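# Place a tray bottle upright into the crate's open slot

## Task

Take one bottle from the tray and set it standing upright in the slot of the crate that is still empty. It only counts if the bottle stays there without the gripper holding it. The crate and the tray must end neither tilted nor shifted from where they were. Anything the robot is touching at the end must not settle downward by more than roughly a fingernail's thickness once released. Nothing may be knocked or placed off the table.

## Robot and tools

Robot: one UR3e arm (six revolute joints) with a Robotiq 2F-85 parallel gripper. There is only one arm, so every command row covers that arm plus its gripper.

Frames. The scene frame has its origin on the table surface directly under the arm base; +z is up, and +y is to the left for someone facing along +x. The base itself may sit slightly tilted. The gripper frame: fingers extend along its +z, the pads close along its y. end_effector_position is the spot midway between the pads when they are shut; closed fingertips reach about 19 mm past it, fully open ones about 6 mm. While closing, the tips also travel roughly 13 mm farther from the wrist, so leave that gap above any surface. A flat block protrudes about 9 cm from the last joint's axis toward the gripper's +x and rotates with it. The reported hand position can be off, more so far from the base.

execute_actions takes "actions", a list holding zero or one item, and optional "pictures" (true/false; images come by default).
- Empty list: no command, just returns the current state.
- Motion: {"rows": [[...]], "steps": N}, N from 1 to 15 (default 15), each step 1/30 s. Give 1 to 15 rows; each row applies for one step and the final row repeats if rows run out.
- Wait: {"steps": N} with no rows, N up to 300; it returns once N steps have elapsed since the previous result, and your reply time is included.
A rejected call moves nothing.

Each row has 9 numbers, each in [-1, 1], in this order: shoulder pan, shoulder lift, elbow, wrist 1, wrist 2, wrist 3, gripper position, gripper force_limit, gripper speed.
The six joint entries are offsets, not poses. They are measured from the joint angles listed in the latest result that showed them (before any such result in the scene, and for later calls inside one reply, from the robot's angles when that action begins), never from the preceding row. Scale: 1.0 equals 1.989 rad for pan, lift and elbow, and 3.977 rad for the three wrist joints. Sending all zeros is not a pause: it pulls the arm back to the reference angles.
Stated joint ranges (rad): pan -3.142 to 3.142, lift -6.283 to 6.283, elbow 0.000 to 3.142, wrists -6.283 to 6.283 each. A request more than 0.010 rad beyond an end is refused; the true end may differ by up to 0.010 rad, and a request past it is clipped there, reported as "joint sent to its limit" (possibly for an earlier, still running action). Absence of that line proves nothing.
The three gripper entries are absolute settings. position: +1 fully open (85 mm), pads touch near -0.8, -1 closes until blocked. force_limit: per-pad squeeze, roughly 20 N at -1, 128 N at 0, 235 N at +1 on a 40 mm object after a slow close (thin/small items may get less). speed: gap change of about 20 mm/s at -1, 85 at 0, 150 at +1; faster closing adds up to ~5 N (speed 0) or ~12 N (speed +1). New force or speed only applies once position changes by at least 0.01; to soften a grip, open first.

Motion behaviour: commands are smoothed, lagging about 0.17 s. Each joint's target is kept within 0.575 rad (pan, lift, elbow) or 1.15 rad (wrists) of its measured angle, and targets are scaled back if they would place the gripper over 100 mm from where it is. Big moves may therefore still be unfinished when the result arrives. Between calls the arm keeps heading to the last target until it nearly stops or a step is HELD; then only a new action moves it further.

Gripping: close with position -1, hold it, and confirm object_status = 2. Codes: 0 moving; 1 blocked while opening; 2 blocked while closing; 3 reached the request or pads met (a small item may still be in hand). Any new position resets it to 0 briefly. position_measured is in counts: 3 open, ~78 = 60 mm, ~130 = 40 mm, ~180 = 20 mm, 230 pads together. If a grip slackens the fingers re-close on their own, except after a grip made at force_limit -1, where status stays 2 even if the object is gone.

Result lines: state with end_effector_position (m), end_effector_quat_wxyz, linear and angular velocities (m/s, rad/s) in the scene frame; Joint positions and Joint velocities in column order (rad, rad/s); joint torques (whole drive output, offset and noisy, not a contact gauge); Wrist force and Wrist torque along the gripper's x y z, reading contact, load and acceleration, with up to ~3.5 N offset, ~1.4 N noise, saturating near 30 N ("no reading" is harmless). "joint command not followed" means the clearance check altered targets (mounts count as arm). HELD marks steps where your row was partly or wholly not sent.

Faults: a joint reaching its load limit (pan 49.1, lift 49.1, elbow 25.4, wrists 8.19 N m; held weight counts) or any outside force of 150 N halts the arm for 10 s, drops the rest of the call, and lets it yield. Motors heat while holding loads: MOTOR HOT from 70 °C, OVER-TEMPERATURE FAULT with brakes at 85 °C for minutes.

zoom_image: "camera" one of cam_head_left, cam_head_right, cam_high, cam_low (672x504) or cam_wrist (504x504); "region" [x0, y0, x1, y1] in pixels from the top-left, at most 504 by 504. Gives a closer look at that camera's latest image.
read_manual: optional "section" ("licences"); only legal text, no motion.
finished_scene: "scene" = number of the current scene; ends and grades it, irreversible. Replying without a tool call ends everything.

Avoid: dropping or slamming the bottle, shoving or tilting the crate or tray, knocking anything off the table, leaving the bottle dependent on the gripper, and hard contacts that trigger faults. Occasional brief tugs on a held part or pushes on loose items may occur.

Each tool is called after ">>>" by a JSON object that holds its "name" and its "arguments", one argument or row to a line.

## Session

>>> {"name": "execute_actions", "arguments": {
  "actions": []
}}

Scene clock: 0.00 s of 5100.00 s.
end_effector_position=(+0.0269, +0.2997, +0.1083) position_measured=3 object_status=3 end_effector_quat_wxyz=(-0.180, +0.271, +0.944, -0.052) end_effector_velocity=(+0.000, -0.000, +0.000) end_effector_angular_velocity=(-0.001, -0.000, -0.002)
Joint positions: [ 0.751 -1.776  2.083 -1.771 -1.288  1.246]
Joint velocities: [-0.001  0.    -0.     0.    -0.     0.002]
Joint torques (N m, as the arm reports them, + toward a larger angle): no reading
Wrist force (N, on the end effector, along its own x y z axes, offset not removed): no reading
Wrist torque (N m, same axes, about the end effector's origin, offset not removed): no reading

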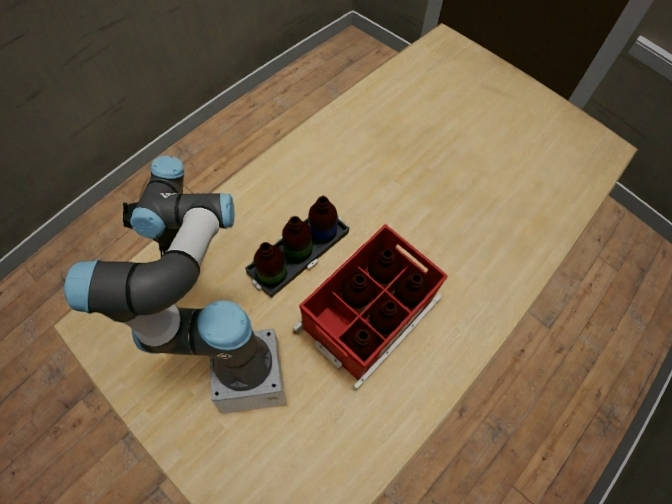

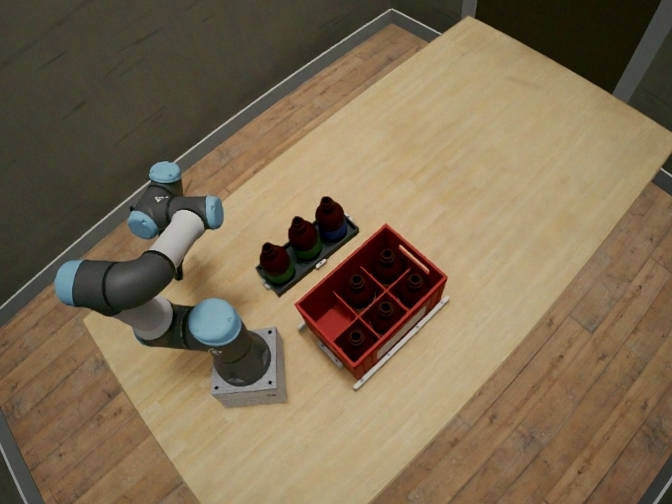

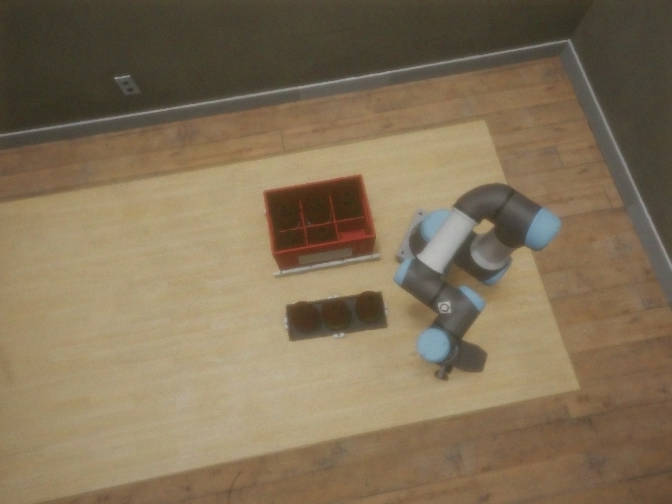

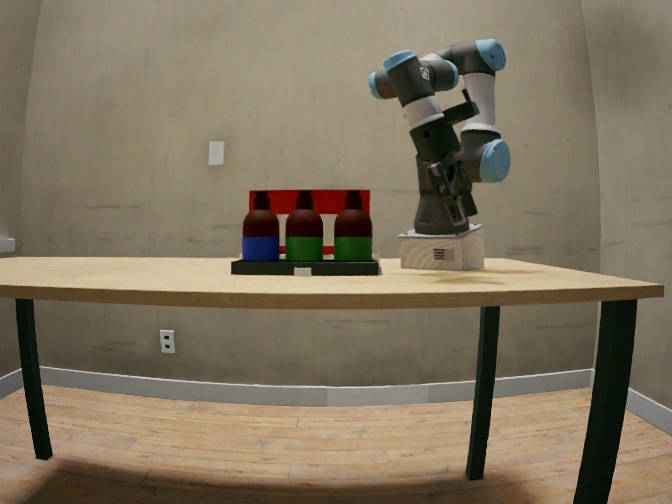

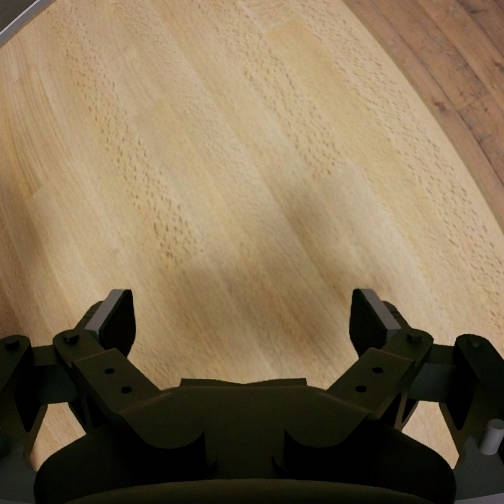

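>>> {"name": "execute_actions", "arguments": {
  "actions": [
    {"rows": [[0,-0.04,-0.192,0.068,-0.03,0.439,1,0,0],[0,-0.04,-0.192,0.068,-0.03,0.439,1,0,0],[0,-0.04,-0.192,0.068,-0.03,0.439,1,0,0],[0,-0.04,-0.192,0.068,-0.03,0.439,1,0,0],[0,-0.04,-0.192,0.068,-0.03,0.439,1,0,0],[0,-0.04,-0.192,0.068,-0.03,0.439,1,0,0],[-0.4666,-0.04,-0.192,0.068,-0.03,0.439,1,0,0]], "steps": 15}
  ],
  "pictures": false
}}

>>> {"name": "execute_actions", "arguments": {
  "actions": [
    {"steps": 30}
  ]
}}

Scene clock: 15.57 s of 5100.00 s.
end_effector_position=(+0.1599, +0.2814, +0.1814) position_measured=3 object_status=3 end_effector_quat_wxyz=(-0.052, +0.846, +0.528, -0.052) end_effector_velocity=(+0.409, -0.206, +0.045) end_effector_angular_velocity=(-0.406, -0.284, -3.204)
Joint positions: [ 0.456 -1.846  1.762 -1.534 -1.394  2.452]
Joint velocities: [-1.445 -0.032 -0.209  0.115 -0.047  1.819]
Joint torques (N m, as the arm reports them, + toward a larger angle): [ -6.47 -12.06 -11.58  -0.43  -0.75   3.29]
Wrist force (N, on the end effector, along its own x y z axes, offset not removed): [0.3 0.1 -1.3]
Wrist torque (N m, same axes, about the end effector's origin, offset not removed): [0.03 -0.02 0.05]
Steps of this call (steps 1 to 90: nothing new was sent; then 12.07 s passed at rest; steps 91 to 105: all 15 steps of this action). Readings (joint positions | what the end effector reports):
91: [0.751 -1.776 2.083 -1.771 -1.288 1.246] | position_measured=3 object_status=3
92: [0.751 -1.778 2.080 -1.766 -1.292 1.251] | position_measured=3 object_status=3
94: [0.751 -1.802 2.034 -1.695 -1.329 1.343] | position_measured=3 object_status=3
98: [0.748 -1.835 1.836 -1.573 -1.378 1.836] | position_measured=3 object_status=3
105: the state above

Scene clock: 16.57 s of 5100.00 s.
end_effector_position=(+0.2940, +0.1427, +0.2049) position_measured=3 object_status=3 end_effector_quat_wxyz=(+0.002, +1.000, -0.020, +0.001) end_effector_velocity=(+0.000, -0.002, +0.000) end_effector_angular_velocity=(-0.002, -0.000, -0.009)
Joint positions: [-0.176 -1.855  1.701 -1.5   -1.407  2.991]
Joint velocities: [-0.005  0.    -0.001  0.001 -0.002  0.004]
Joint torques (N m, as the arm reports them, + toward a larger angle): [ -2.62 -11.16 -11.8   -0.92  -0.79   0.82]
Wrist force (N, on the end effector, along its own x y z axes, offset not removed): [-1.4 1.2 -0.4]
Wrist torque (N m, same axes, about the end effector's origin, offset not removed): [0.12 0.18 0.04]
Steps of this call (steps 1 to 30: the robot went on to your last target). Readings (joint positions | what the end effector reports):
1: [0.407 -1.847 1.756 -1.530 -1.395 2.510] | position_measured=3 object_status=3
2: [0.357 -1.848 1.750 -1.527 -1.396 2.563] | position_measured=3 object_status=3
4: [0.258 -1.849 1.739 -1.521 -1.399 2.652] | position_measured=3 object_status=3
8: [0.058 -1.852 1.720 -1.511 -1.403 2.817] | position_measured=3 object_status=3
30: the state above

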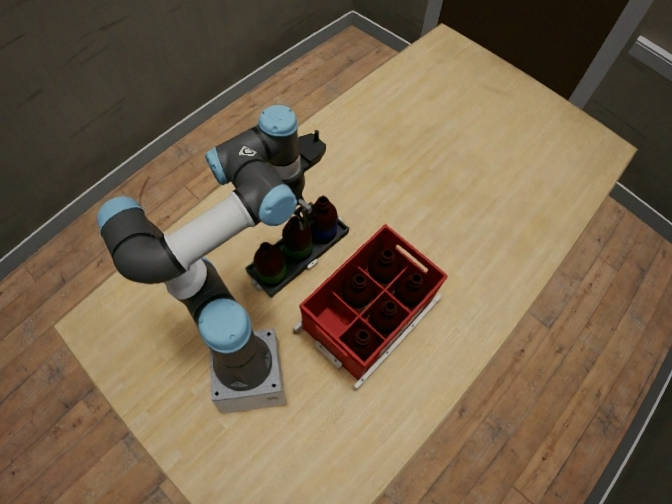

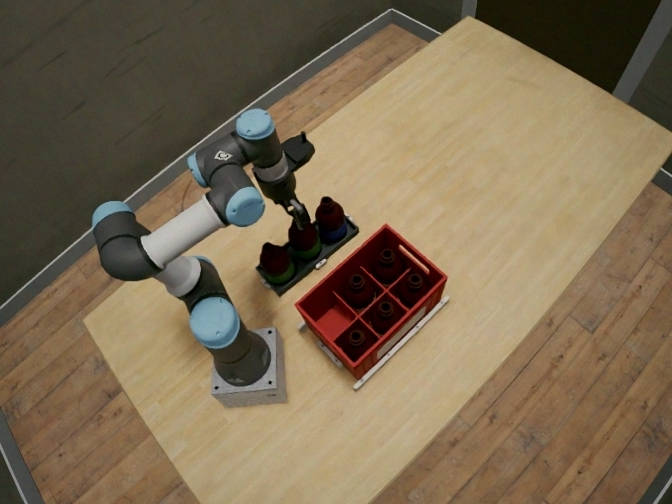

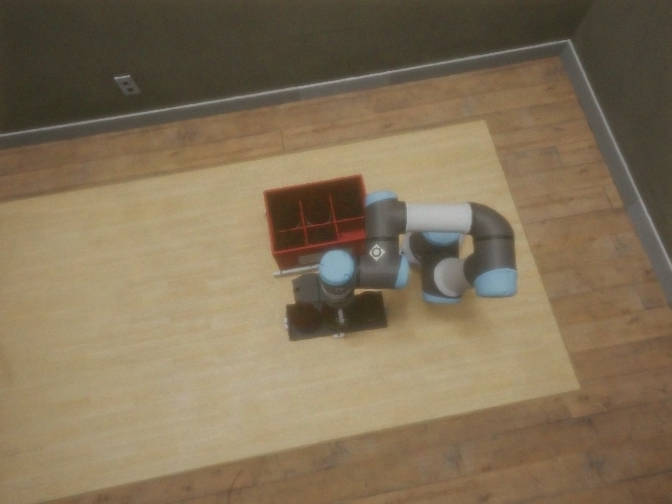

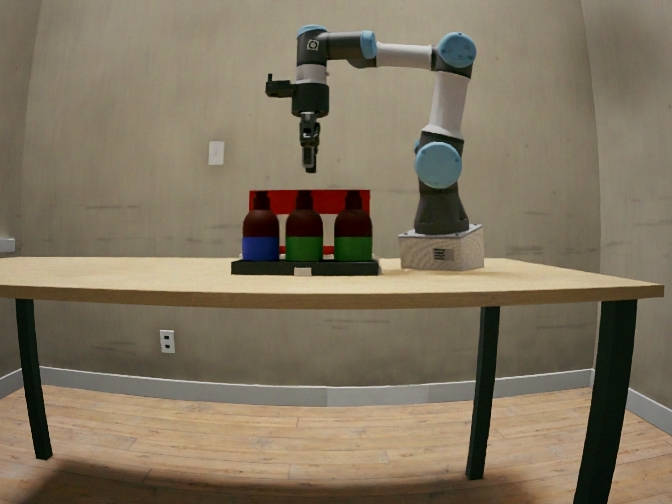

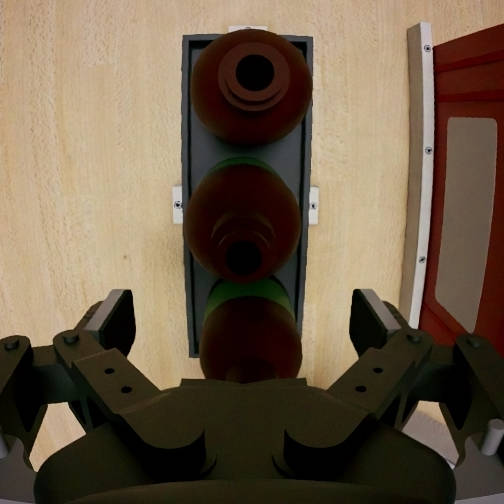

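>>> {"name": "execute_actions", "arguments": {
  "actions": [
    {"rows": [[0.0105,0.011,0.066,-0.04,0,0.005,1,0,0],[0.0105,0.011,0.066,-0.04,0,0.005,1,0,0],[0.0105,0.011,0.066,-0.04,0,0.005,1,0,0],[0.021,0.0216,0.133,-0.079,-0.001,0.0106,1,0,0]], "steps": 15}
  ],
  "pictures": false
}}

>>> {"name": "execute_actions", "arguments": {
  "actions": [
    {"steps": 8}
  ],
  "pictures": false
}}

>>> {"name": "execute_actions", "arguments": {
  "actions": [
    {"rows": [[0,0,0,0,0,0,-1,0,0]], "steps": 15}
  ],
  "pictures": false
}}

>>> {"name": "execute_actions", "arguments": {
  "actions": [
    {"steps": 18}
  ],
  "pictures": false
}}

Scene clock: 33.10 s of 5100.00 s.
end_effector_position=(+0.2941, +0.1421, +0.1453) position_measured=3 object_status=3 end_effector_quat_wxyz=(+0.002, +1.000, -0.020, +0.002) end_effector_velocity=(-0.007, -0.000, -0.028) end_effector_angular_velocity=(-0.001, +0.008, -0.001)
Joint positions: [-0.137 -1.814  1.951 -1.799 -1.411  3.032]
Joint velocities: [ 0.016  0.016  0.118 -0.129 -0.004  0.016]
Joint torques (N m, as the arm reports them, + toward a larger angle): [ 0.99 -4.61 -7.31 -2.84 -0.72  0.89]
Wrist force (N, on the end effector, along its own x y z axes, offset not removed): [-0.3 1.5 -0.8]
Wrist torque (N m, same axes, about the end effector's origin, offset not removed): [0.19 0.03 -0.07]
Steps of this call (steps 1 to 15: the robot went on to your last target; steps 16 to 90: nothing new was sent; then 13.03 s passed at rest; steps 91 to 105: all 15 steps of this action). Readings (joint positions | what the end effector reports):
91: [-0.177 -1.855 1.701 -1.500 -1.407 2.992] | position_measured=3 object_status=3
92: [-0.176 -1.854 1.703 -1.505 -1.407 2.993] | position_measured=3 object_status=3
94: [-0.168 -1.846 1.740 -1.557 -1.407 3.000] | position_measured=3 object_status=3
98: [-0.148 -1.826 1.866 -1.705 -1.409 3.020] | position_measured=3 object_status=3
105: the state above

Scene clock: 33.37 s of 5100.00 s.
end_effector_position=(+0.2934, +0.1421, +0.1424) position_measured=3 object_status=3 end_effector_quat_wxyz=(+0.002, +1.000, -0.020, +0.001) end_effector_velocity=(+0.000, +0.000, -0.002) end_effector_angular_velocity=(+0.001, -0.002, +0.001)
Joint positions: [-0.135 -1.812  1.964 -1.813 -1.411  3.033]
Joint velocities: [ 0.002  0.002  0.011 -0.015  0.001  0.002]
Joint torques (N m, as the arm reports them, + toward a larger angle): [ 2.02 -5.68 -6.96 -2.84 -0.79  0.95]
Wrist force (N, on the end effector, along its own x y z axes, offset not removed): [-1.7 0.0 -1.3]
Wrist torque (N m, same axes, about the end effector's origin, offset not removed): [-0.05 0.27 0.04]
Steps of this call (steps 1 to 8: the robot went on to your last target). Readings (joint positions | what the end effector reports):
1: [-0.136 -1.814 1.955 -1.803 -1.411 3.032] | position_measured=3 object_status=3
2: [-0.136 -1.813 1.957 -1.806 -1.411 3.032] | position_measured=3 object_status=3
4: [-0.135 -1.813 1.961 -1.810 -1.411 3.033] | position_measured=3 object_status=3
8: the state above

Scene clock: 33.87 s of 5100.00 s.
end_effector_position=(+0.2934, +0.1421, +0.1423) position_measured=90 object_status=0 end_effector_quat_wxyz=(+0.002, +1.000, -0.020, +0.001) end_effector_velocity=(-0.000, +0.000, -0.000) end_effector_angular_velocity=(+0.000, +0.000, +0.000)
Joint positions: [-0.135 -1.812  1.964 -1.813 -1.411  3.033]
Joint velocities: [ 0.  0.  0. -0.  0. -0.]
Joint torques (N m, as the arm reports them, + toward a larger angle): [ -1.38 -10.31 -11.68  -0.88  -0.68   0.27]
Wrist force (N, on the end effector, along its own x y z axes, offset not removed): [-2.0 0.5 -2.3]
Wrist torque (N m, same axes, about the end effector's origin, offset not removed): [0.03 0.31 0.06]
Steps of this call (steps 1 to 15: all 15 steps of this action). Readings (joint positions | what the end effector reports):
1: [-0.135 -1.812 1.964 -1.813 -1.411 3.033] | position_measured=3 object_status=0
2: [-0.135 -1.812 1.964 -1.814 -1.411 3.033] | position_measured=3 object_status=0
4: [-0.135 -1.812 1.964 -1.814 -1.411 3.033] | position_measured=10 object_status=0
8: [-0.135 -1.812 1.964 -1.813 -1.411 3.033] | position_measured=38 object_status=0
15: the state above

Scene clock: 34.47 s of 5100.00 s.
end_effector_position=(+0.2934, +0.1421, +0.1424) position_measured=151 object_status=2 end_effector_quat_wxyz=(+0.002, +1.000, -0.020, +0.002) end_effector_velocity=(-0.000, +0.000, -0.000) end_effector_angular_velocity=(+0.001, +0.001, -0.000)
Joint positions: [-0.135 -1.812  1.964 -1.813 -1.411  3.033]
Joint velocities: [-0.  0.  0.  0.  0. -0.]
Joint torques (N m, as the arm reports them, + toward a larger angle): [-2.82 -5.52 -4.28 -0.8  -0.5  -0.91]
Wrist force (N, on the end effector, along its own x y z axes, offset not removed): [-2.4 0.2 -13.4]
Wrist torque (N m, same axes, about the end effector's origin, offset not removed): [-0.04 0.22 0.06]
Steps of this call (steps 1 to 15: the robot went on to your last target; steps 16 to 18: nothing new was sent). Readings (joint positions | what the end effector reports):
1: [-0.135 -1.812 1.964 -1.813 -1.411 3.033] | position_measured=98 object_status=0
2: [-0.135 -1.812 1.964 -1.813 -1.411 3.033] | position_measured=105 object_status=0
4: [-0.135 -1.812 1.964 -1.813 -1.411 3.033] | position_measured=121 object_status=0
8: [-0.135 -1.812 1.964 -1.813 -1.411 3.033] | position_measured=149 object_status=0
18: the state above
The arm was judged still, so your last target was given up. Only a new action makes it travel on or press farther. Fingers that are still opening or closing keep moving.

>>> {"name": "execute_actions", "arguments": {
  "actions": [
    {"rows": [[-0.01,-0.011,-0.066,0.04,0,-0.005,-1,0,0],[-0.01,-0.011,-0.066,0.04,0,-0.005,-1,0,0],[-0.021,-0.0216,-0.133,0.079,0.001,-0.0106,-1,0,0],[-0.021,-0.0216,-0.133,0.079,0.001,-0.0106,-1,0,0],[-0.021,-0.0216,-0.133,0.079,0.001,-0.0106,-1,0,0],[-0.04,0.017,-0.3,0.145,0.002,-0.02,-1,0,0],[-0.04,0.017,-0.3,0.145,0.002,-0.02,-1,0,0],[-0.04,0.017,-0.3,0.145,0.002,-0.02,-1,0,0],[-0.058,0.055,-0.466,0.21,0.002,-0.029,-1,0,0],[-0.058,0.055,-0.466,0.21,0.002,-0.029,-1,0,0],[-0.058,0.055,-0.466,0.21,0.002,-0.029,-1,0,0],[-0.077,0.094,-0.6325,0.276,0.003,-0.0386,-1,0,0]], "steps": 15}
  ],
  "pictures": false
}}

>>> {"name": "execute_actions", "arguments": {
  "actions": [
    {"steps": 22}
  ],
  "pictures": false
}}

>>> {"name": "execute_actions", "arguments": {
  "actions": [
    {"rows": [[-0.162,-0.03,0.049,0.005,-0.002,-0.084,-1,0,0],[-0.162,-0.03,0.049,0.005,-0.002,-0.084,-1,0,0],[-0.162,-0.03,0.049,0.005,-0.002,-0.084,-1,0,0],[-0.162,-0.03,0.049,0.005,-0.002,-0.084,-1,0,0],[-0.324,-0.061,0.097,0.01,-0.003,-0.169,-1,0,0],[-0.324,-0.061,0.097,0.01,-0.003,-0.169,-1,0,0],[-0.324,-0.061,0.097,0.01,-0.003,-0.169,-1,0,0],[-0.324,-0.061,0.097,0.01,-0.003,-0.169,-1,0,0],[-0.486,-0.091,0.146,0.0147,-0.005,-0.253,-1,0,0]], "steps": 15}
  ],
  "pictures": false
}}

>>> {"name": "execute_actions", "arguments": {
  "actions": [
    {"steps": 25}
  ]
}}

Scene clock: 50.90 s of 5100.00 s.
end_effector_position=(+0.2829, +0.1392, +0.2655) position_measured=151 object_status=2 end_effector_quat_wxyz=(-0.016, +0.997, -0.033, -0.072) end_effector_velocity=(-0.100, +0.021, +0.341) end_effector_angular_velocity=(+0.181, +0.507, -0.113)
Joint positions: [-0.25  -1.704  1.232 -1.017 -1.402  2.917]
Joint velocities: [-0.31   0.64  -2.451  2.41   0.019 -0.3  ]
Joint torques (N m, as the arm reports them, + toward a larger angle): [ -1.94 -11.31 -17.41  -2.14   1.25  -1.31]
Wrist force (N, on the end effector, along its own x y z axes, offset not removed): [0.0 0.4 3.6]
Wrist torque (N m, same axes, about the end effector's origin, offset not removed): [-0.08 -0.33 0.07]
Steps of this call (steps 1 to 90: nothing new was sent; then 12.93 s passed at rest; steps 91 to 105: all 15 steps of this action). Readings (joint positions | what the end effector reports):
91: [-0.135 -1.812 1.964 -1.813 -1.411 3.033] | position_measured=151 object_status=2
92: [-0.136 -1.814 1.962 -1.808 -1.411 3.032] | position_measured=151 object_status=2
94: [-0.144 -1.822 1.923 -1.751 -1.411 3.023] | position_measured=151 object_status=2
98: [-0.174 -1.831 1.760 -1.555 -1.407 2.994] | position_measured=151 object_status=2
105: the state above

Scene clock: 51.63 s of 5100.00 s.
end_effector_position=(+0.2926, +0.1440, +0.3516) position_measured=151 object_status=2 end_effector_quat_wxyz=(+0.001, +1.000, -0.021, +0.001) end_effector_velocity=(+0.000, +0.000, +0.002) end_effector_angular_velocity=(-0.000, -0.004, +0.001)
Joint positions: [-0.288 -1.626  0.707 -0.716 -1.399  2.88 ]
Joint velocities: [-0.001  0.001 -0.011  0.006  0.001 -0.001]
Joint torques (N m, as the arm reports them, + toward a larger angle): [-3.65 -5.13 -9.46 -1.23  0.66 -1.08]
Wrist force (N, on the end effector, along its own x y z axes, offset not removed): [-0.2 1.2 2.0]
Wrist torque (N m, same axes, about the end effector's origin, offset not removed): [0.19 0.01 0.04]
Steps of this call (steps 1 to 22: the robot went on to your last target). Readings (joint positions | what the end effector reports):
1: [-0.259 -1.685 1.149 -0.945 -1.401 2.908] | position_measured=151 object_status=2
2: [-0.266 -1.670 1.066 -0.889 -1.401 2.901] | position_measured=151 object_status=2
4: [-0.276 -1.651 0.921 -0.815 -1.400 2.892] | position_measured=151 object_status=2
8: [-0.284 -1.634 0.777 -0.748 -1.399 2.884] | position_measured=151 object_status=2
22: the state above

Scene clock: 52.13 s of 5100.00 s.
end_effector_position=(+0.2577, -0.0157, +0.3494) position_measured=151 object_status=2 end_effector_quat_wxyz=(+0.003, +1.000, +0.010, -0.006) end_effector_velocity=(-0.152, -0.323, +0.013) end_effector_angular_velocity=(+0.010, -0.112, -0.284)
Joint positions: [-1.042 -1.777  0.949 -0.666 -1.416  2.053]
Joint velocities: [-1.747 -0.241  0.401  0.071 -0.029 -1.472]
Joint torques (N m, as the arm reports them, + toward a larger angle): [ -0.95 -10.17  -5.44  -0.57  -0.37  -2.58]
Wrist force (N, on the end effector, along its own x y z axes, offset not removed): [-2.1 4.0 1.7]
Wrist torque (N m, same axes, about the end effector's origin, offset not removed): [0.40 0.24 0.06]
Steps of this call (steps 1 to 15: all 15 steps of this action). Readings (joint positions | what the end effector reports):
1: [-0.288 -1.626 0.707 -0.716 -1.399 2.880] | position_measured=151 object_status=2
2: [-0.291 -1.628 0.709 -0.714 -1.399 2.875] | position_measured=151 object_status=2
4: [-0.337 -1.648 0.739 -0.707 -1.402 2.793] | position_measured=151 object_status=2
8: [-0.563 -1.690 0.808 -0.694 -1.407 2.553] | position_measured=151 object_status=2
15: the state above

Scene clock: 52.97 s of 5100.00 s.
end_effector_position=(+0.2363, -0.0520, +0.3508) position_measured=151 object_status=2 end_effector_quat_wxyz=(+0.002, +1.000, -0.007, +0.002) end_effector_velocity=(-0.000, -0.000, +0.000) end_effector_angular_velocity=(-0.000, -0.001, -0.002)
Joint positions: [-1.254 -1.807  0.998 -0.657 -1.419  1.874]
Joint velocities: [-0.002 -0.     0.    -0.     0.     0.   ]
Joint torques (N m, as the arm reports them, + toward a larger angle): [-4.09 -6.2  -4.69 -1.16 -0.71 -1.08]
Wrist force (N, on the end effector, along its own x y z axes, offset not removed): [-1.8 0.4 1.4]
Wrist torque (N m, same axes, about the end effector's origin, offset not removed): [0.05 0.29 -0.05]
Steps of this call (steps 1 to 25: the robot went on to your last target). Readings (joint positions | what the end effector reports):
1: [-1.093 -1.784 0.961 -0.664 -1.417 2.010] | position_measured=151 object_status=2
2: [-1.133 -1.790 0.970 -0.663 -1.417 1.976] | position_measured=151 object_status=2
4: [-1.185 -1.797 0.982 -0.660 -1.418 1.932] | position_measured=151 object_status=2
8: [-1.232 -1.804 0.993 -0.658 -1.419 1.893] | position_measured=151 object_status=2
25: the state above

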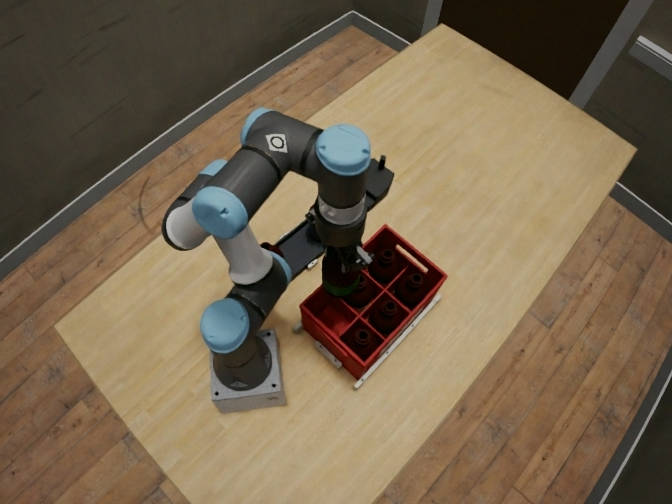

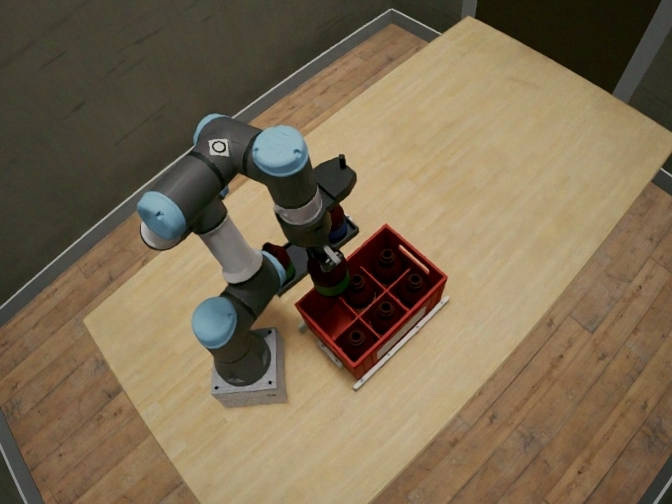

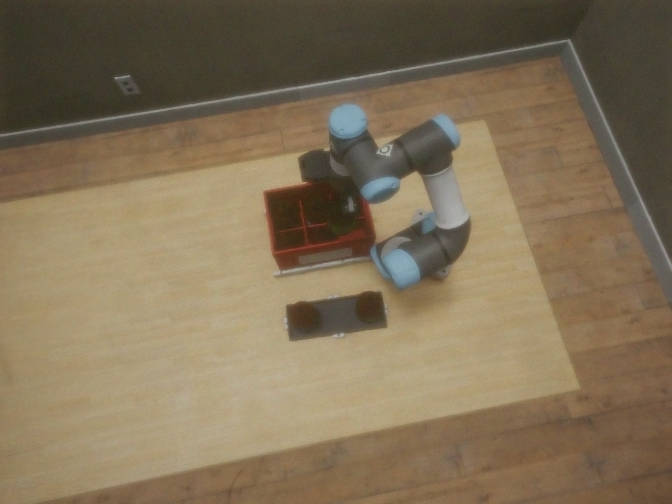

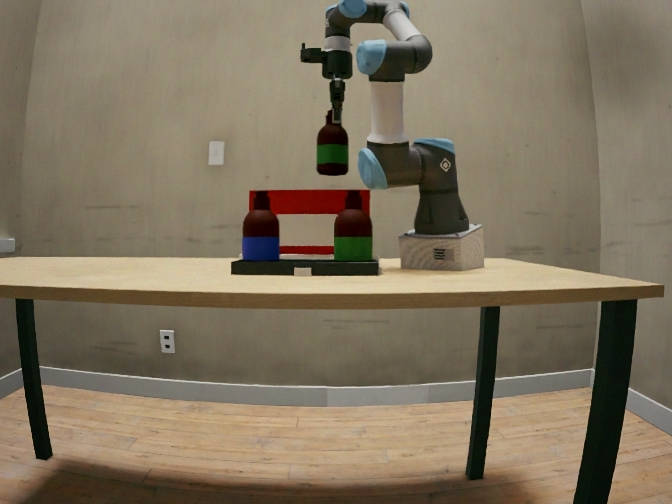

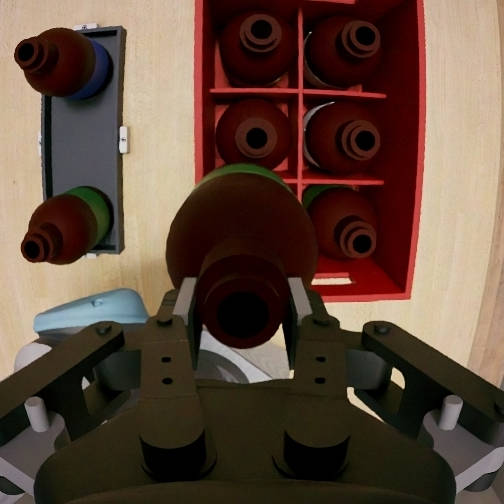

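>>> {"name": "execute_actions", "arguments": {
  "actions": [
    {"rows": [[-0.021,-0.048,0.106,-0.028,-0.001,-0.01,-1,0,0],[-0.021,-0.048,0.106,-0.028,-0.001,-0.01,-1,0,0],[-0.021,-0.048,0.106,-0.028,-0.001,-0.01,-1,0,0],[-0.041,-0.097,0.212,-0.055,-0.003,-0.02,-1,0,0],[-0.041,-0.097,0.212,-0.055,-0.003,-0.02,-1,0,0],[-0.041,-0.097,0.212,-0.055,-0.003,-0.02,-1,0,0],[-0.062,-0.145,0.318,-0.0825,-0.004,-0.031,-1,0,0]], "steps": 15}
  ],
  "pictures": false
}}

>>> {"name": "execute_actions", "arguments": {
  "actions": [
    {"steps": 18}
  ]
}}

Scene clock: 66.23 s of 5100.00 s.
end_effector_position=(+0.2088, -0.0652, +0.2793) position_measured=151 object_status=2 end_effector_quat_wxyz=(+0.008, +1.000, -0.007, +0.002) end_effector_velocity=(-0.027, +0.007, -0.088) end_effector_angular_velocity=(+0.073, +0.015, -0.010)
Joint positions: [-1.367 -2.07   1.567 -0.958 -1.434  1.761]
Joint velocities: [-0.084 -0.212  0.525 -0.226 -0.011 -0.084]
Joint torques (N m, as the arm reports them, + toward a larger angle): [-3.32 -3.73 -7.11 -3.38 -0.6  -1.03]
Wrist force (N, on the end effector, along its own x y z axes, offset not removed): [-1.7 0.0 2.5]
Wrist torque (N m, same axes, about the end effector's origin, offset not removed): [0.02 0.21 0.02]
Steps of this call (steps 1 to 15: the robot went on to your last target; steps 16 to 90: nothing new was sent; then 9.77 s passed at rest; steps 91 to 105: all 15 steps of this action). Readings (joint positions | what the end effector reports):
91: [-1.254 -1.807 0.998 -0.657 -1.419 1.874] | position_measured=151 object_status=2
92: [-1.257 -1.809 1.000 -0.662 -1.419 1.871] | position_measured=151 object_status=2
94: [-1.271 -1.839 1.045 -0.700 -1.421 1.857] | position_measured=151 object_status=2
98: [-1.311 -1.933 1.249 -0.808 -1.427 1.817] | position_measured=151 object_status=2
105: the state above

Scene clock: 66.83 s of 5100.00 s.
end_effector_position=(+0.2056, -0.0644, +0.2686) position_measured=151 object_status=2 end_effector_quat_wxyz=(+0.003, +1.000, -0.007, +0.001) end_effector_velocity=(+0.000, +0.000, -0.001) end_effector_angular_velocity=(+0.001, -0.002, -0.000)
Joint positions: [-1.377 -2.095  1.63  -0.985 -1.435  1.751]
Joint velocities: [-0.    -0.001  0.004 -0.001  0.002 -0.   ]
Joint torques (N m, as the arm reports them, + toward a larger angle): [-3.77 -4.44 -6.66 -3.07 -0.75 -1.09]
Wrist force (N, on the end effector, along its own x y z axes, offset not removed): [-1.0 -0.3 0.6]
Wrist torque (N m, same axes, about the end effector's origin, offset not removed): [-0.10 0.16 0.16]
Steps of this call (steps 1 to 18: the robot went on to your last target). Readings (joint positions | what the end effector reports):
1: [-1.370 -2.076 1.582 -0.965 -1.434 1.758] | position_measured=151 object_status=2
2: [-1.372 -2.080 1.594 -0.970 -1.434 1.756] | position_measured=151 object_status=2
4: [-1.374 -2.087 1.609 -0.977 -1.435 1.754] | position_measured=151 object_status=2
8: [-1.376 -2.092 1.623 -0.983 -1.435 1.752] | position_measured=151 object_status=2
18: the state above

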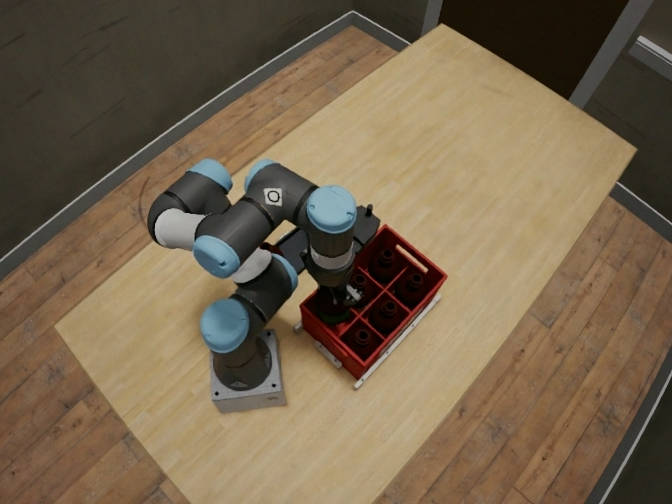

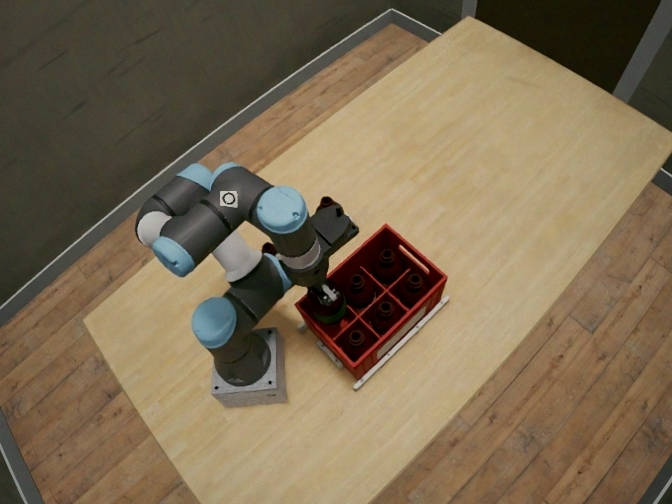

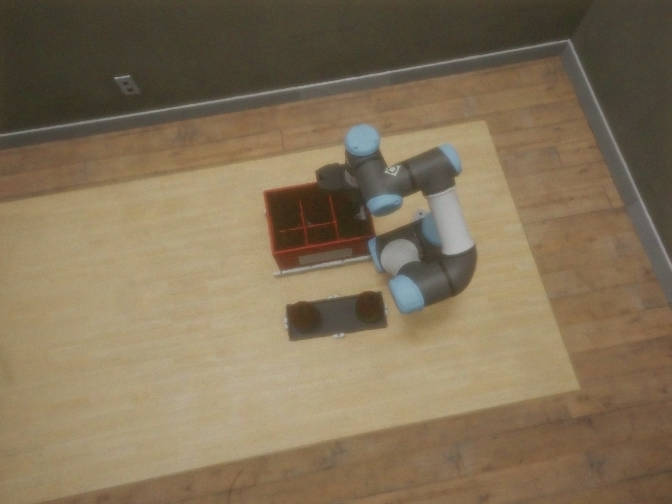

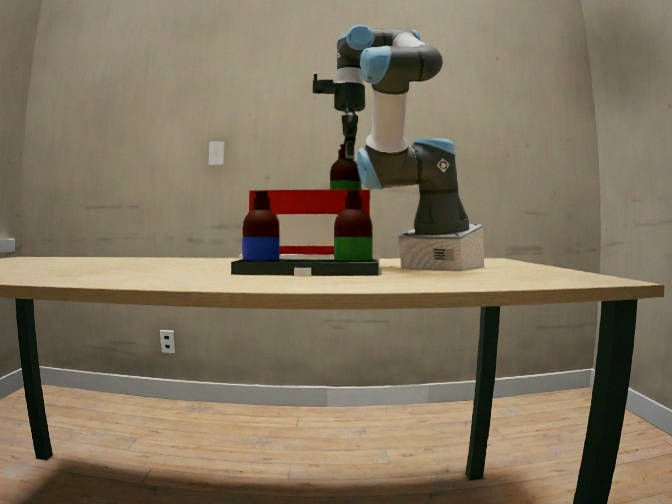

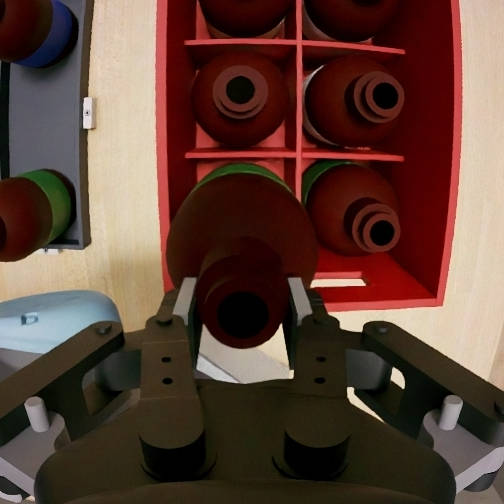

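>>> {"name": "execute_actions", "arguments": {
  "actions": [
    {"rows": [[0.007,-0.011,0.042,-0.016,0,0.05,-1,0,0],[0.007,-0.011,0.042,-0.016,0,0.1,-1,0,0],[0.0135,-0.022,0.084,-0.032,0.001,0.15,-1,0,0],[0.0135,-0.022,0.084,-0.032,0.001,0.2,-1,0,0],[0.02,-0.034,0.126,-0.048,0.001,0.208,-1,0,0],[0.02,-0.034,0.126,-0.048,0.001,0.208,-1,0,0],[0.027,-0.045,0.168,-0.0636,0.002,0.211,-1,0,0],[0.027,-0.045,0.168,-0.0636,0.002,0.211,-1,0,0],[0.034,-0.047,0.205,-0.082,0.002,0.215,-1,0,0],[0.034,-0.047,0.205,-0.082,0.002,0.215,-1,0,0],[0.0415,-0.05,0.243,-0.1,0.002,0.218,-1,0,0],[0.0415,-0.05,0.243,-0.1,0.002,0.218,-1,0,0],[0.049,-0.052,0.28,-0.118,0.003,0.222,-1,0,0],[0.049,-0.052,0.28,-0.118,0.003,0.222,-1,0,0],[0.056,-0.054,0.318,-0.136,0.003,0.2255,-1,0,0]], "steps": 15}
  ],
  "pictures": false
}}

>>> {"name": "execute_actions", "arguments": {
  "actions": [
    {"steps": 20}
  ]
}}

Scene clock: 82.70 s of 5100.00 s.
end_effector_position=(+0.2073, -0.0688, +0.1925) position_measured=151 object_status=2 end_effector_quat_wxyz=(+0.007, +0.930, -0.368, +0.006) end_effector_velocity=(+0.001, -0.000, -0.227) end_effector_angular_velocity=(+0.036, -0.007, -0.360)
Joint positions: [-1.306 -2.185  2.04  -1.326 -1.427  2.564]
Joint velocities: [ 0.2   -0.108  1.097 -0.985  0.029  0.557]
Joint torques (N m, as the arm reports them, + toward a larger angle): [ -1.5   -5.81 -10.3   -7.58  -0.39   1.85]
Wrist force (N, on the end effector, along its own x y z axes, offset not removed): [-9.9 -8.7 -1.9]
Wrist torque (N m, same axes, about the end effector's origin, offset not removed): [0.89 -0.47 0.01]
Steps of this call (steps 1 to 15: the robot went on to your last target; steps 16 to 90: nothing new was sent; then 12.37 s passed at rest; steps 91 to 105: all 15 steps of this action). Readings (joint positions | what the end effector reports):
91: [-1.378 -2.095 1.630 -0.986 -1.435 1.750] | position_measured=151 object_status=2
92: [-1.377 -2.096 1.633 -0.989 -1.435 1.755] | position_measured=151 object_status=2
94: [-1.371 -2.105 1.662 -1.015 -1.435 1.841] | position_measured=151 object_status=2
98: [-1.351 -2.138 1.780 -1.107 -1.432 2.250] | position_measured=151 object_status=2
105: the state above

Scene clock: 83.37 s of 5100.00 s.
end_effector_position=(+0.2054, -0.0650, +0.1455) position_measured=151 object_status=2 end_effector_quat_wxyz=(+0.003, +0.921, -0.389, +0.002) end_effector_velocity=(-0.000, +0.001, -0.002) end_effector_angular_velocity=(+0.002, +0.001, -0.002)
Joint positions: [-1.266 -2.202  2.261 -1.525 -1.423  2.647]
Joint velocities: [ 0.001 -0.     0.008 -0.006 -0.     0.003]
Joint torques (N m, as the arm reports them, + toward a larger angle): [ 1.58 -1.97 -3.04 -1.24  0.78  1.17]
Wrist force (N, on the end effector, along its own x y z axes, offset not removed): [1.6 -0.3 -15.2]
Wrist torque (N m, same axes, about the end effector's origin, offset not removed): [-0.53 -0.11 -0.10]
Steps of this call (steps 1 to 20: the robot went on to your last target). Readings (joint positions | what the end effector reports):
1: [-1.299 -2.188 2.077 -1.360 -1.426 2.582] | position_measured=151 object_status=2
2: [-1.291 -2.191 2.115 -1.396 -1.425 2.597] | position_measured=151 object_status=2
4: [-1.281 -2.196 2.177 -1.451 -1.424 2.619] | position_measured=151 object_status=2
8: [-1.271 -2.200 2.234 -1.502 -1.424 2.638] | position_measured=151 object_status=2
20: the state above

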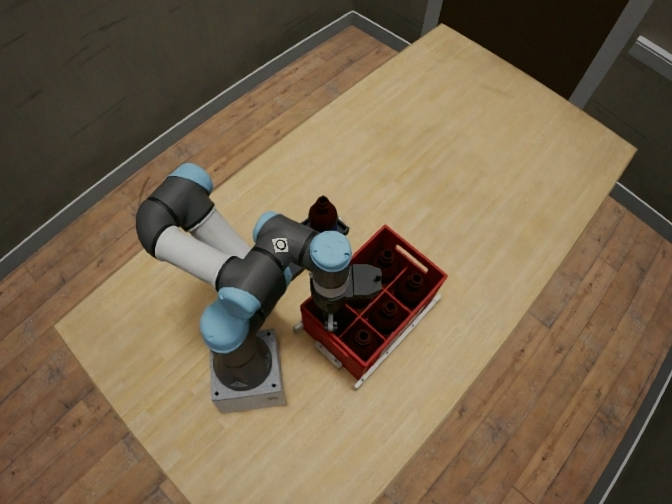

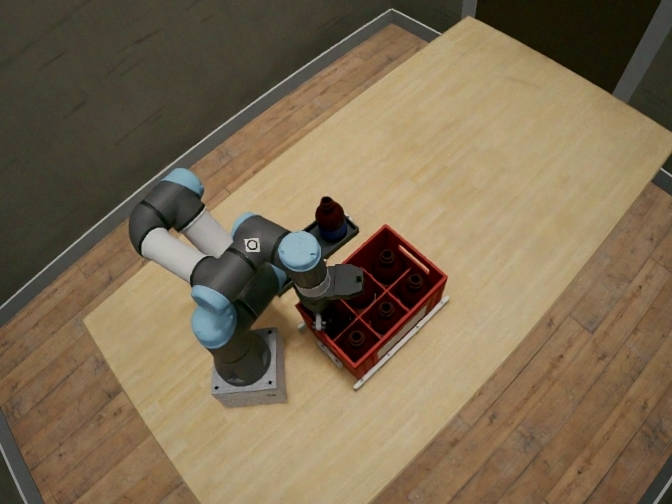

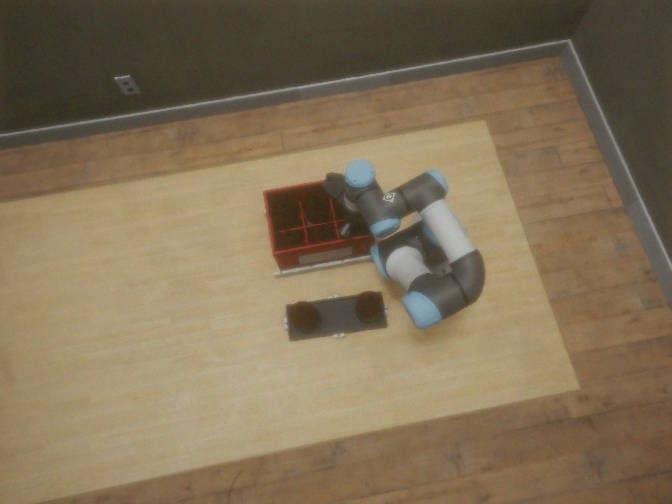

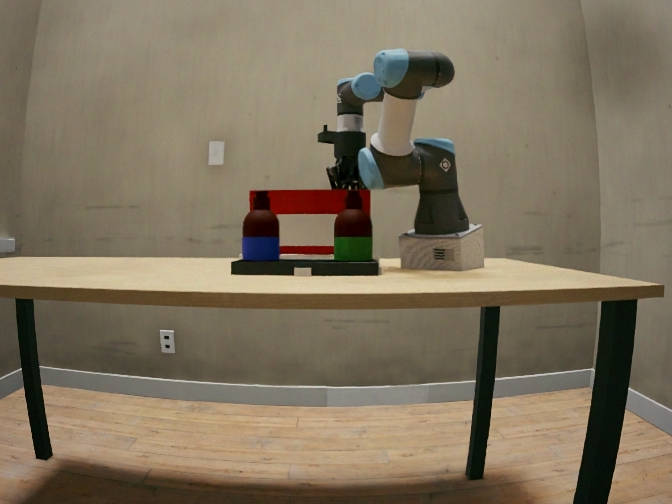

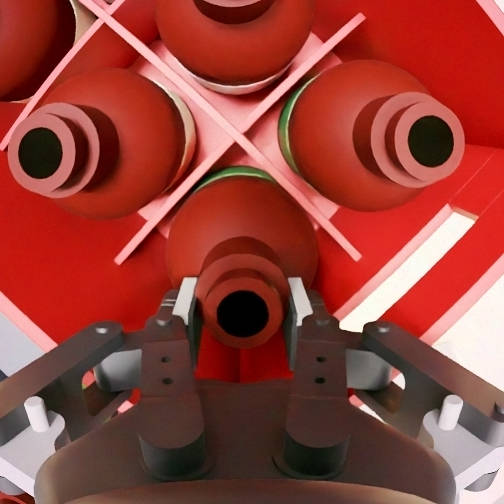

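Seated. Release and lift.

>>> {"name": "execute_actions", "arguments": {
  "actions": [
    {"rows": [[0,0,-0.004,0.002,0,0,0.2,0,0]], "steps": 12}
  ],
  "pictures": false
}}

>>> {"name": "execute_actions", "arguments": {
  "actions": [
    {"rows": [[-0.01,0.003,-0.05,0.024,0,-0.005,0.2,0,0],[-0.01,0.003,-0.05,0.024,0,-0.005,0.2,0,0],[-0.02,0.006,-0.1,0.048,0,-0.01,0.2,0,0],[-0.02,0.006,-0.1,0.048,0,-0.01,0.2,0,0],[-0.029,0.009,-0.15,0.072,-0.001,-0.0145,0.2,0,0]], "steps": 15}
  ],
  "pictures": false
}}

>>> {"name": "execute_actions", "arguments": {
  "actions": [
    {"steps": 15}
  ]
}}

Scene clock: 91.73 s of 5100.00 s.
end_effector_position=(+0.2057, -0.0648, +0.1470) position_measured=105 object_status=0 end_effector_quat_wxyz=(+0.003, +0.921, -0.389, +0.002) end_effector_velocity=(+0.000, -0.000, +0.001) end_effector_angular_velocity=(-0.000, -0.001, +0.002)
Joint positions: [-1.266 -2.202  2.254 -1.518 -1.423  2.647]
Joint velocities: [-0.001  0.    -0.005  0.004  0.001 -0.003]
Joint torques (N m, as the arm reports them, + toward a larger angle): [ -3.68   1.18 -10.35  -0.35  -0.78  -0.99]
Wrist force (N, on the end effector, along its own x y z axes, offset not removed): [1.4 -2.7 -5.6]
Wrist torque (N m, same axes, about the end effector's origin, offset not removed): [-0.15 0.11 -0.02]
Steps of this call (steps 1 to 15: the robot went on to your last target; steps 16 to 90: nothing new was sent; then 4.97 s passed at rest; steps 91 to 102: all 12 steps of this action). Readings (joint positions | what the end effector reports):
91: [-1.266 -2.202 2.262 -1.526 -1.423 2.647] | position_measured=151 object_status=0
92: [-1.266 -2.202 2.262 -1.526 -1.423 2.647] | position_measured=151 object_status=0
94: [-1.266 -2.202 2.259 -1.523 -1.423 2.647] | position_measured=144 object_status=0
98: [-1.266 -2.202 2.255 -1.519 -1.423 2.647] | position_measured=116 object_status=0
102: the state above

Scene clock: 92.23 s of 5100.00 s.
end_effector_position=(+0.2061, -0.0642, +0.2056) position_measured=104 object_status=3 end_effector_quat_wxyz=(+0.002, +0.921, -0.389, +0.004) end_effector_velocity=(-0.000, +0.002, +0.031) end_effector_angular_velocity=(-0.012, -0.002, +0.002)
Joint positions: [-1.321 -2.185  1.973 -1.248 -1.427  2.593]
Joint velocities: [-0.025  0.008 -0.149  0.132 -0.004 -0.025]
Joint torques (N m, as the arm reports them, + toward a larger angle): [ -3.46   2.24 -11.26  -0.85  -0.81  -0.93]
Wrist force (N, on the end effector, along its own x y z axes, offset not removed): [-0.9 0.9 -1.3]
Wrist torque (N m, same axes, about the end effector's origin, offset not removed): [0.15 0.26 0.05]
Steps of this call (steps 1 to 15: all 15 steps of this action). Readings (joint positions | what the end effector reports):
1: [-1.266 -2.202 2.254 -1.518 -1.423 2.647] | position_measured=104 object_status=0
2: [-1.267 -2.202 2.251 -1.513 -1.423 2.646] | position_measured=104 object_status=0
4: [-1.276 -2.199 2.218 -1.476 -1.423 2.637] | position_measured=104 object_status=0
8: [-1.303 -2.191 2.082 -1.344 -1.425 2.611] | position_measured=104 object_status=3
15: the state above

Scene clock: 92.73 s of 5100.00 s.
end_effector_position=(+0.2061, -0.0640, +0.2093) position_measured=104 object_status=3 end_effector_quat_wxyz=(+0.003, +0.921, -0.389, +0.004) end_effector_velocity=(-0.001, -0.000, +0.001) end_effector_angular_velocity=(-0.001, +0.002, -0.001)
Joint positions: [-1.324 -2.184  1.956 -1.232 -1.427  2.59 ]
Joint velocities: [-0.     0.    -0.003  0.002 -0.002  0.001]
Joint torques (N m, as the arm reports them, + toward a larger angle): [ -3.66   2.73 -11.15  -0.98  -0.73  -1.04]
Wrist force (N, on the end effector, along its own x y z axes, offset not removed): [-1.2 0.4 -2.1]
Wrist torque (N m, same axes, about the end effector's origin, offset not removed): [0.06 0.21 0.00]
Steps of this call (steps 1 to 15: the robot went on to your last target). Readings (joint positions | what the end effector reports):
1: [-1.322 -2.185 1.969 -1.244 -1.427 2.592] | position_measured=104 object_status=3
2: [-1.322 -2.185 1.966 -1.241 -1.427 2.591] | position_measured=104 object_status=3
4: [-1.323 -2.184 1.961 -1.237 -1.427 2.591] | position_measured=104 object_status=3
8: [-1.324 -2.184 1.957 -1.233 -1.427 2.590] | position_measured=104 object_status=3
15: the state above

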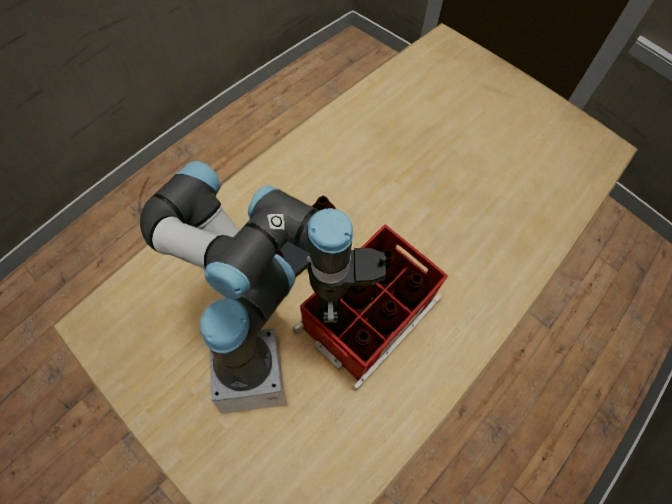

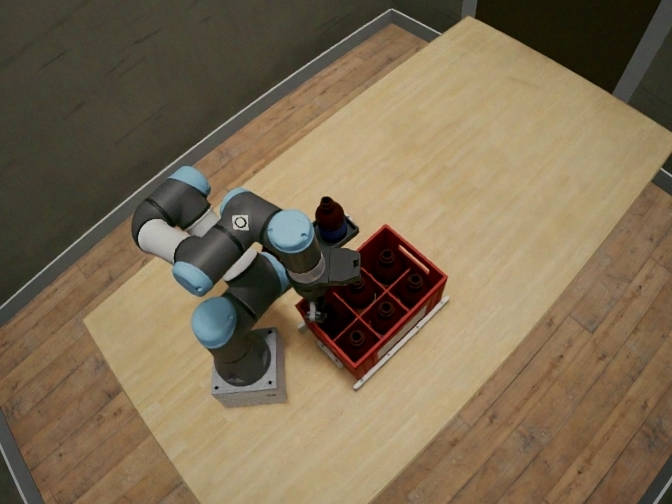

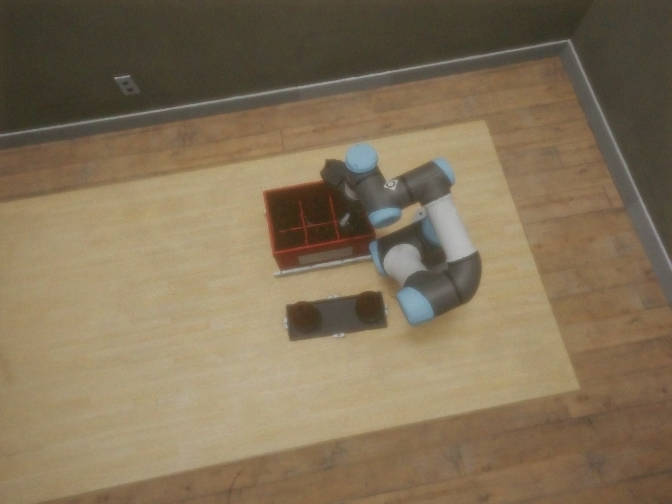

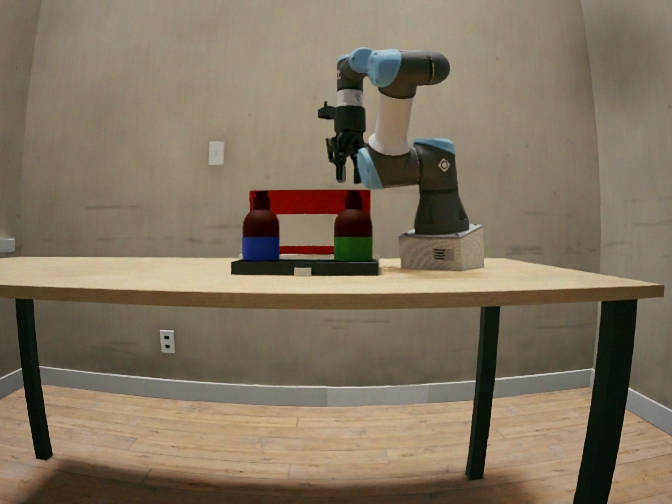

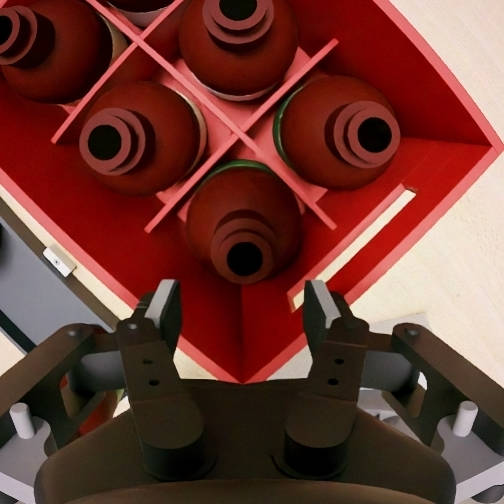

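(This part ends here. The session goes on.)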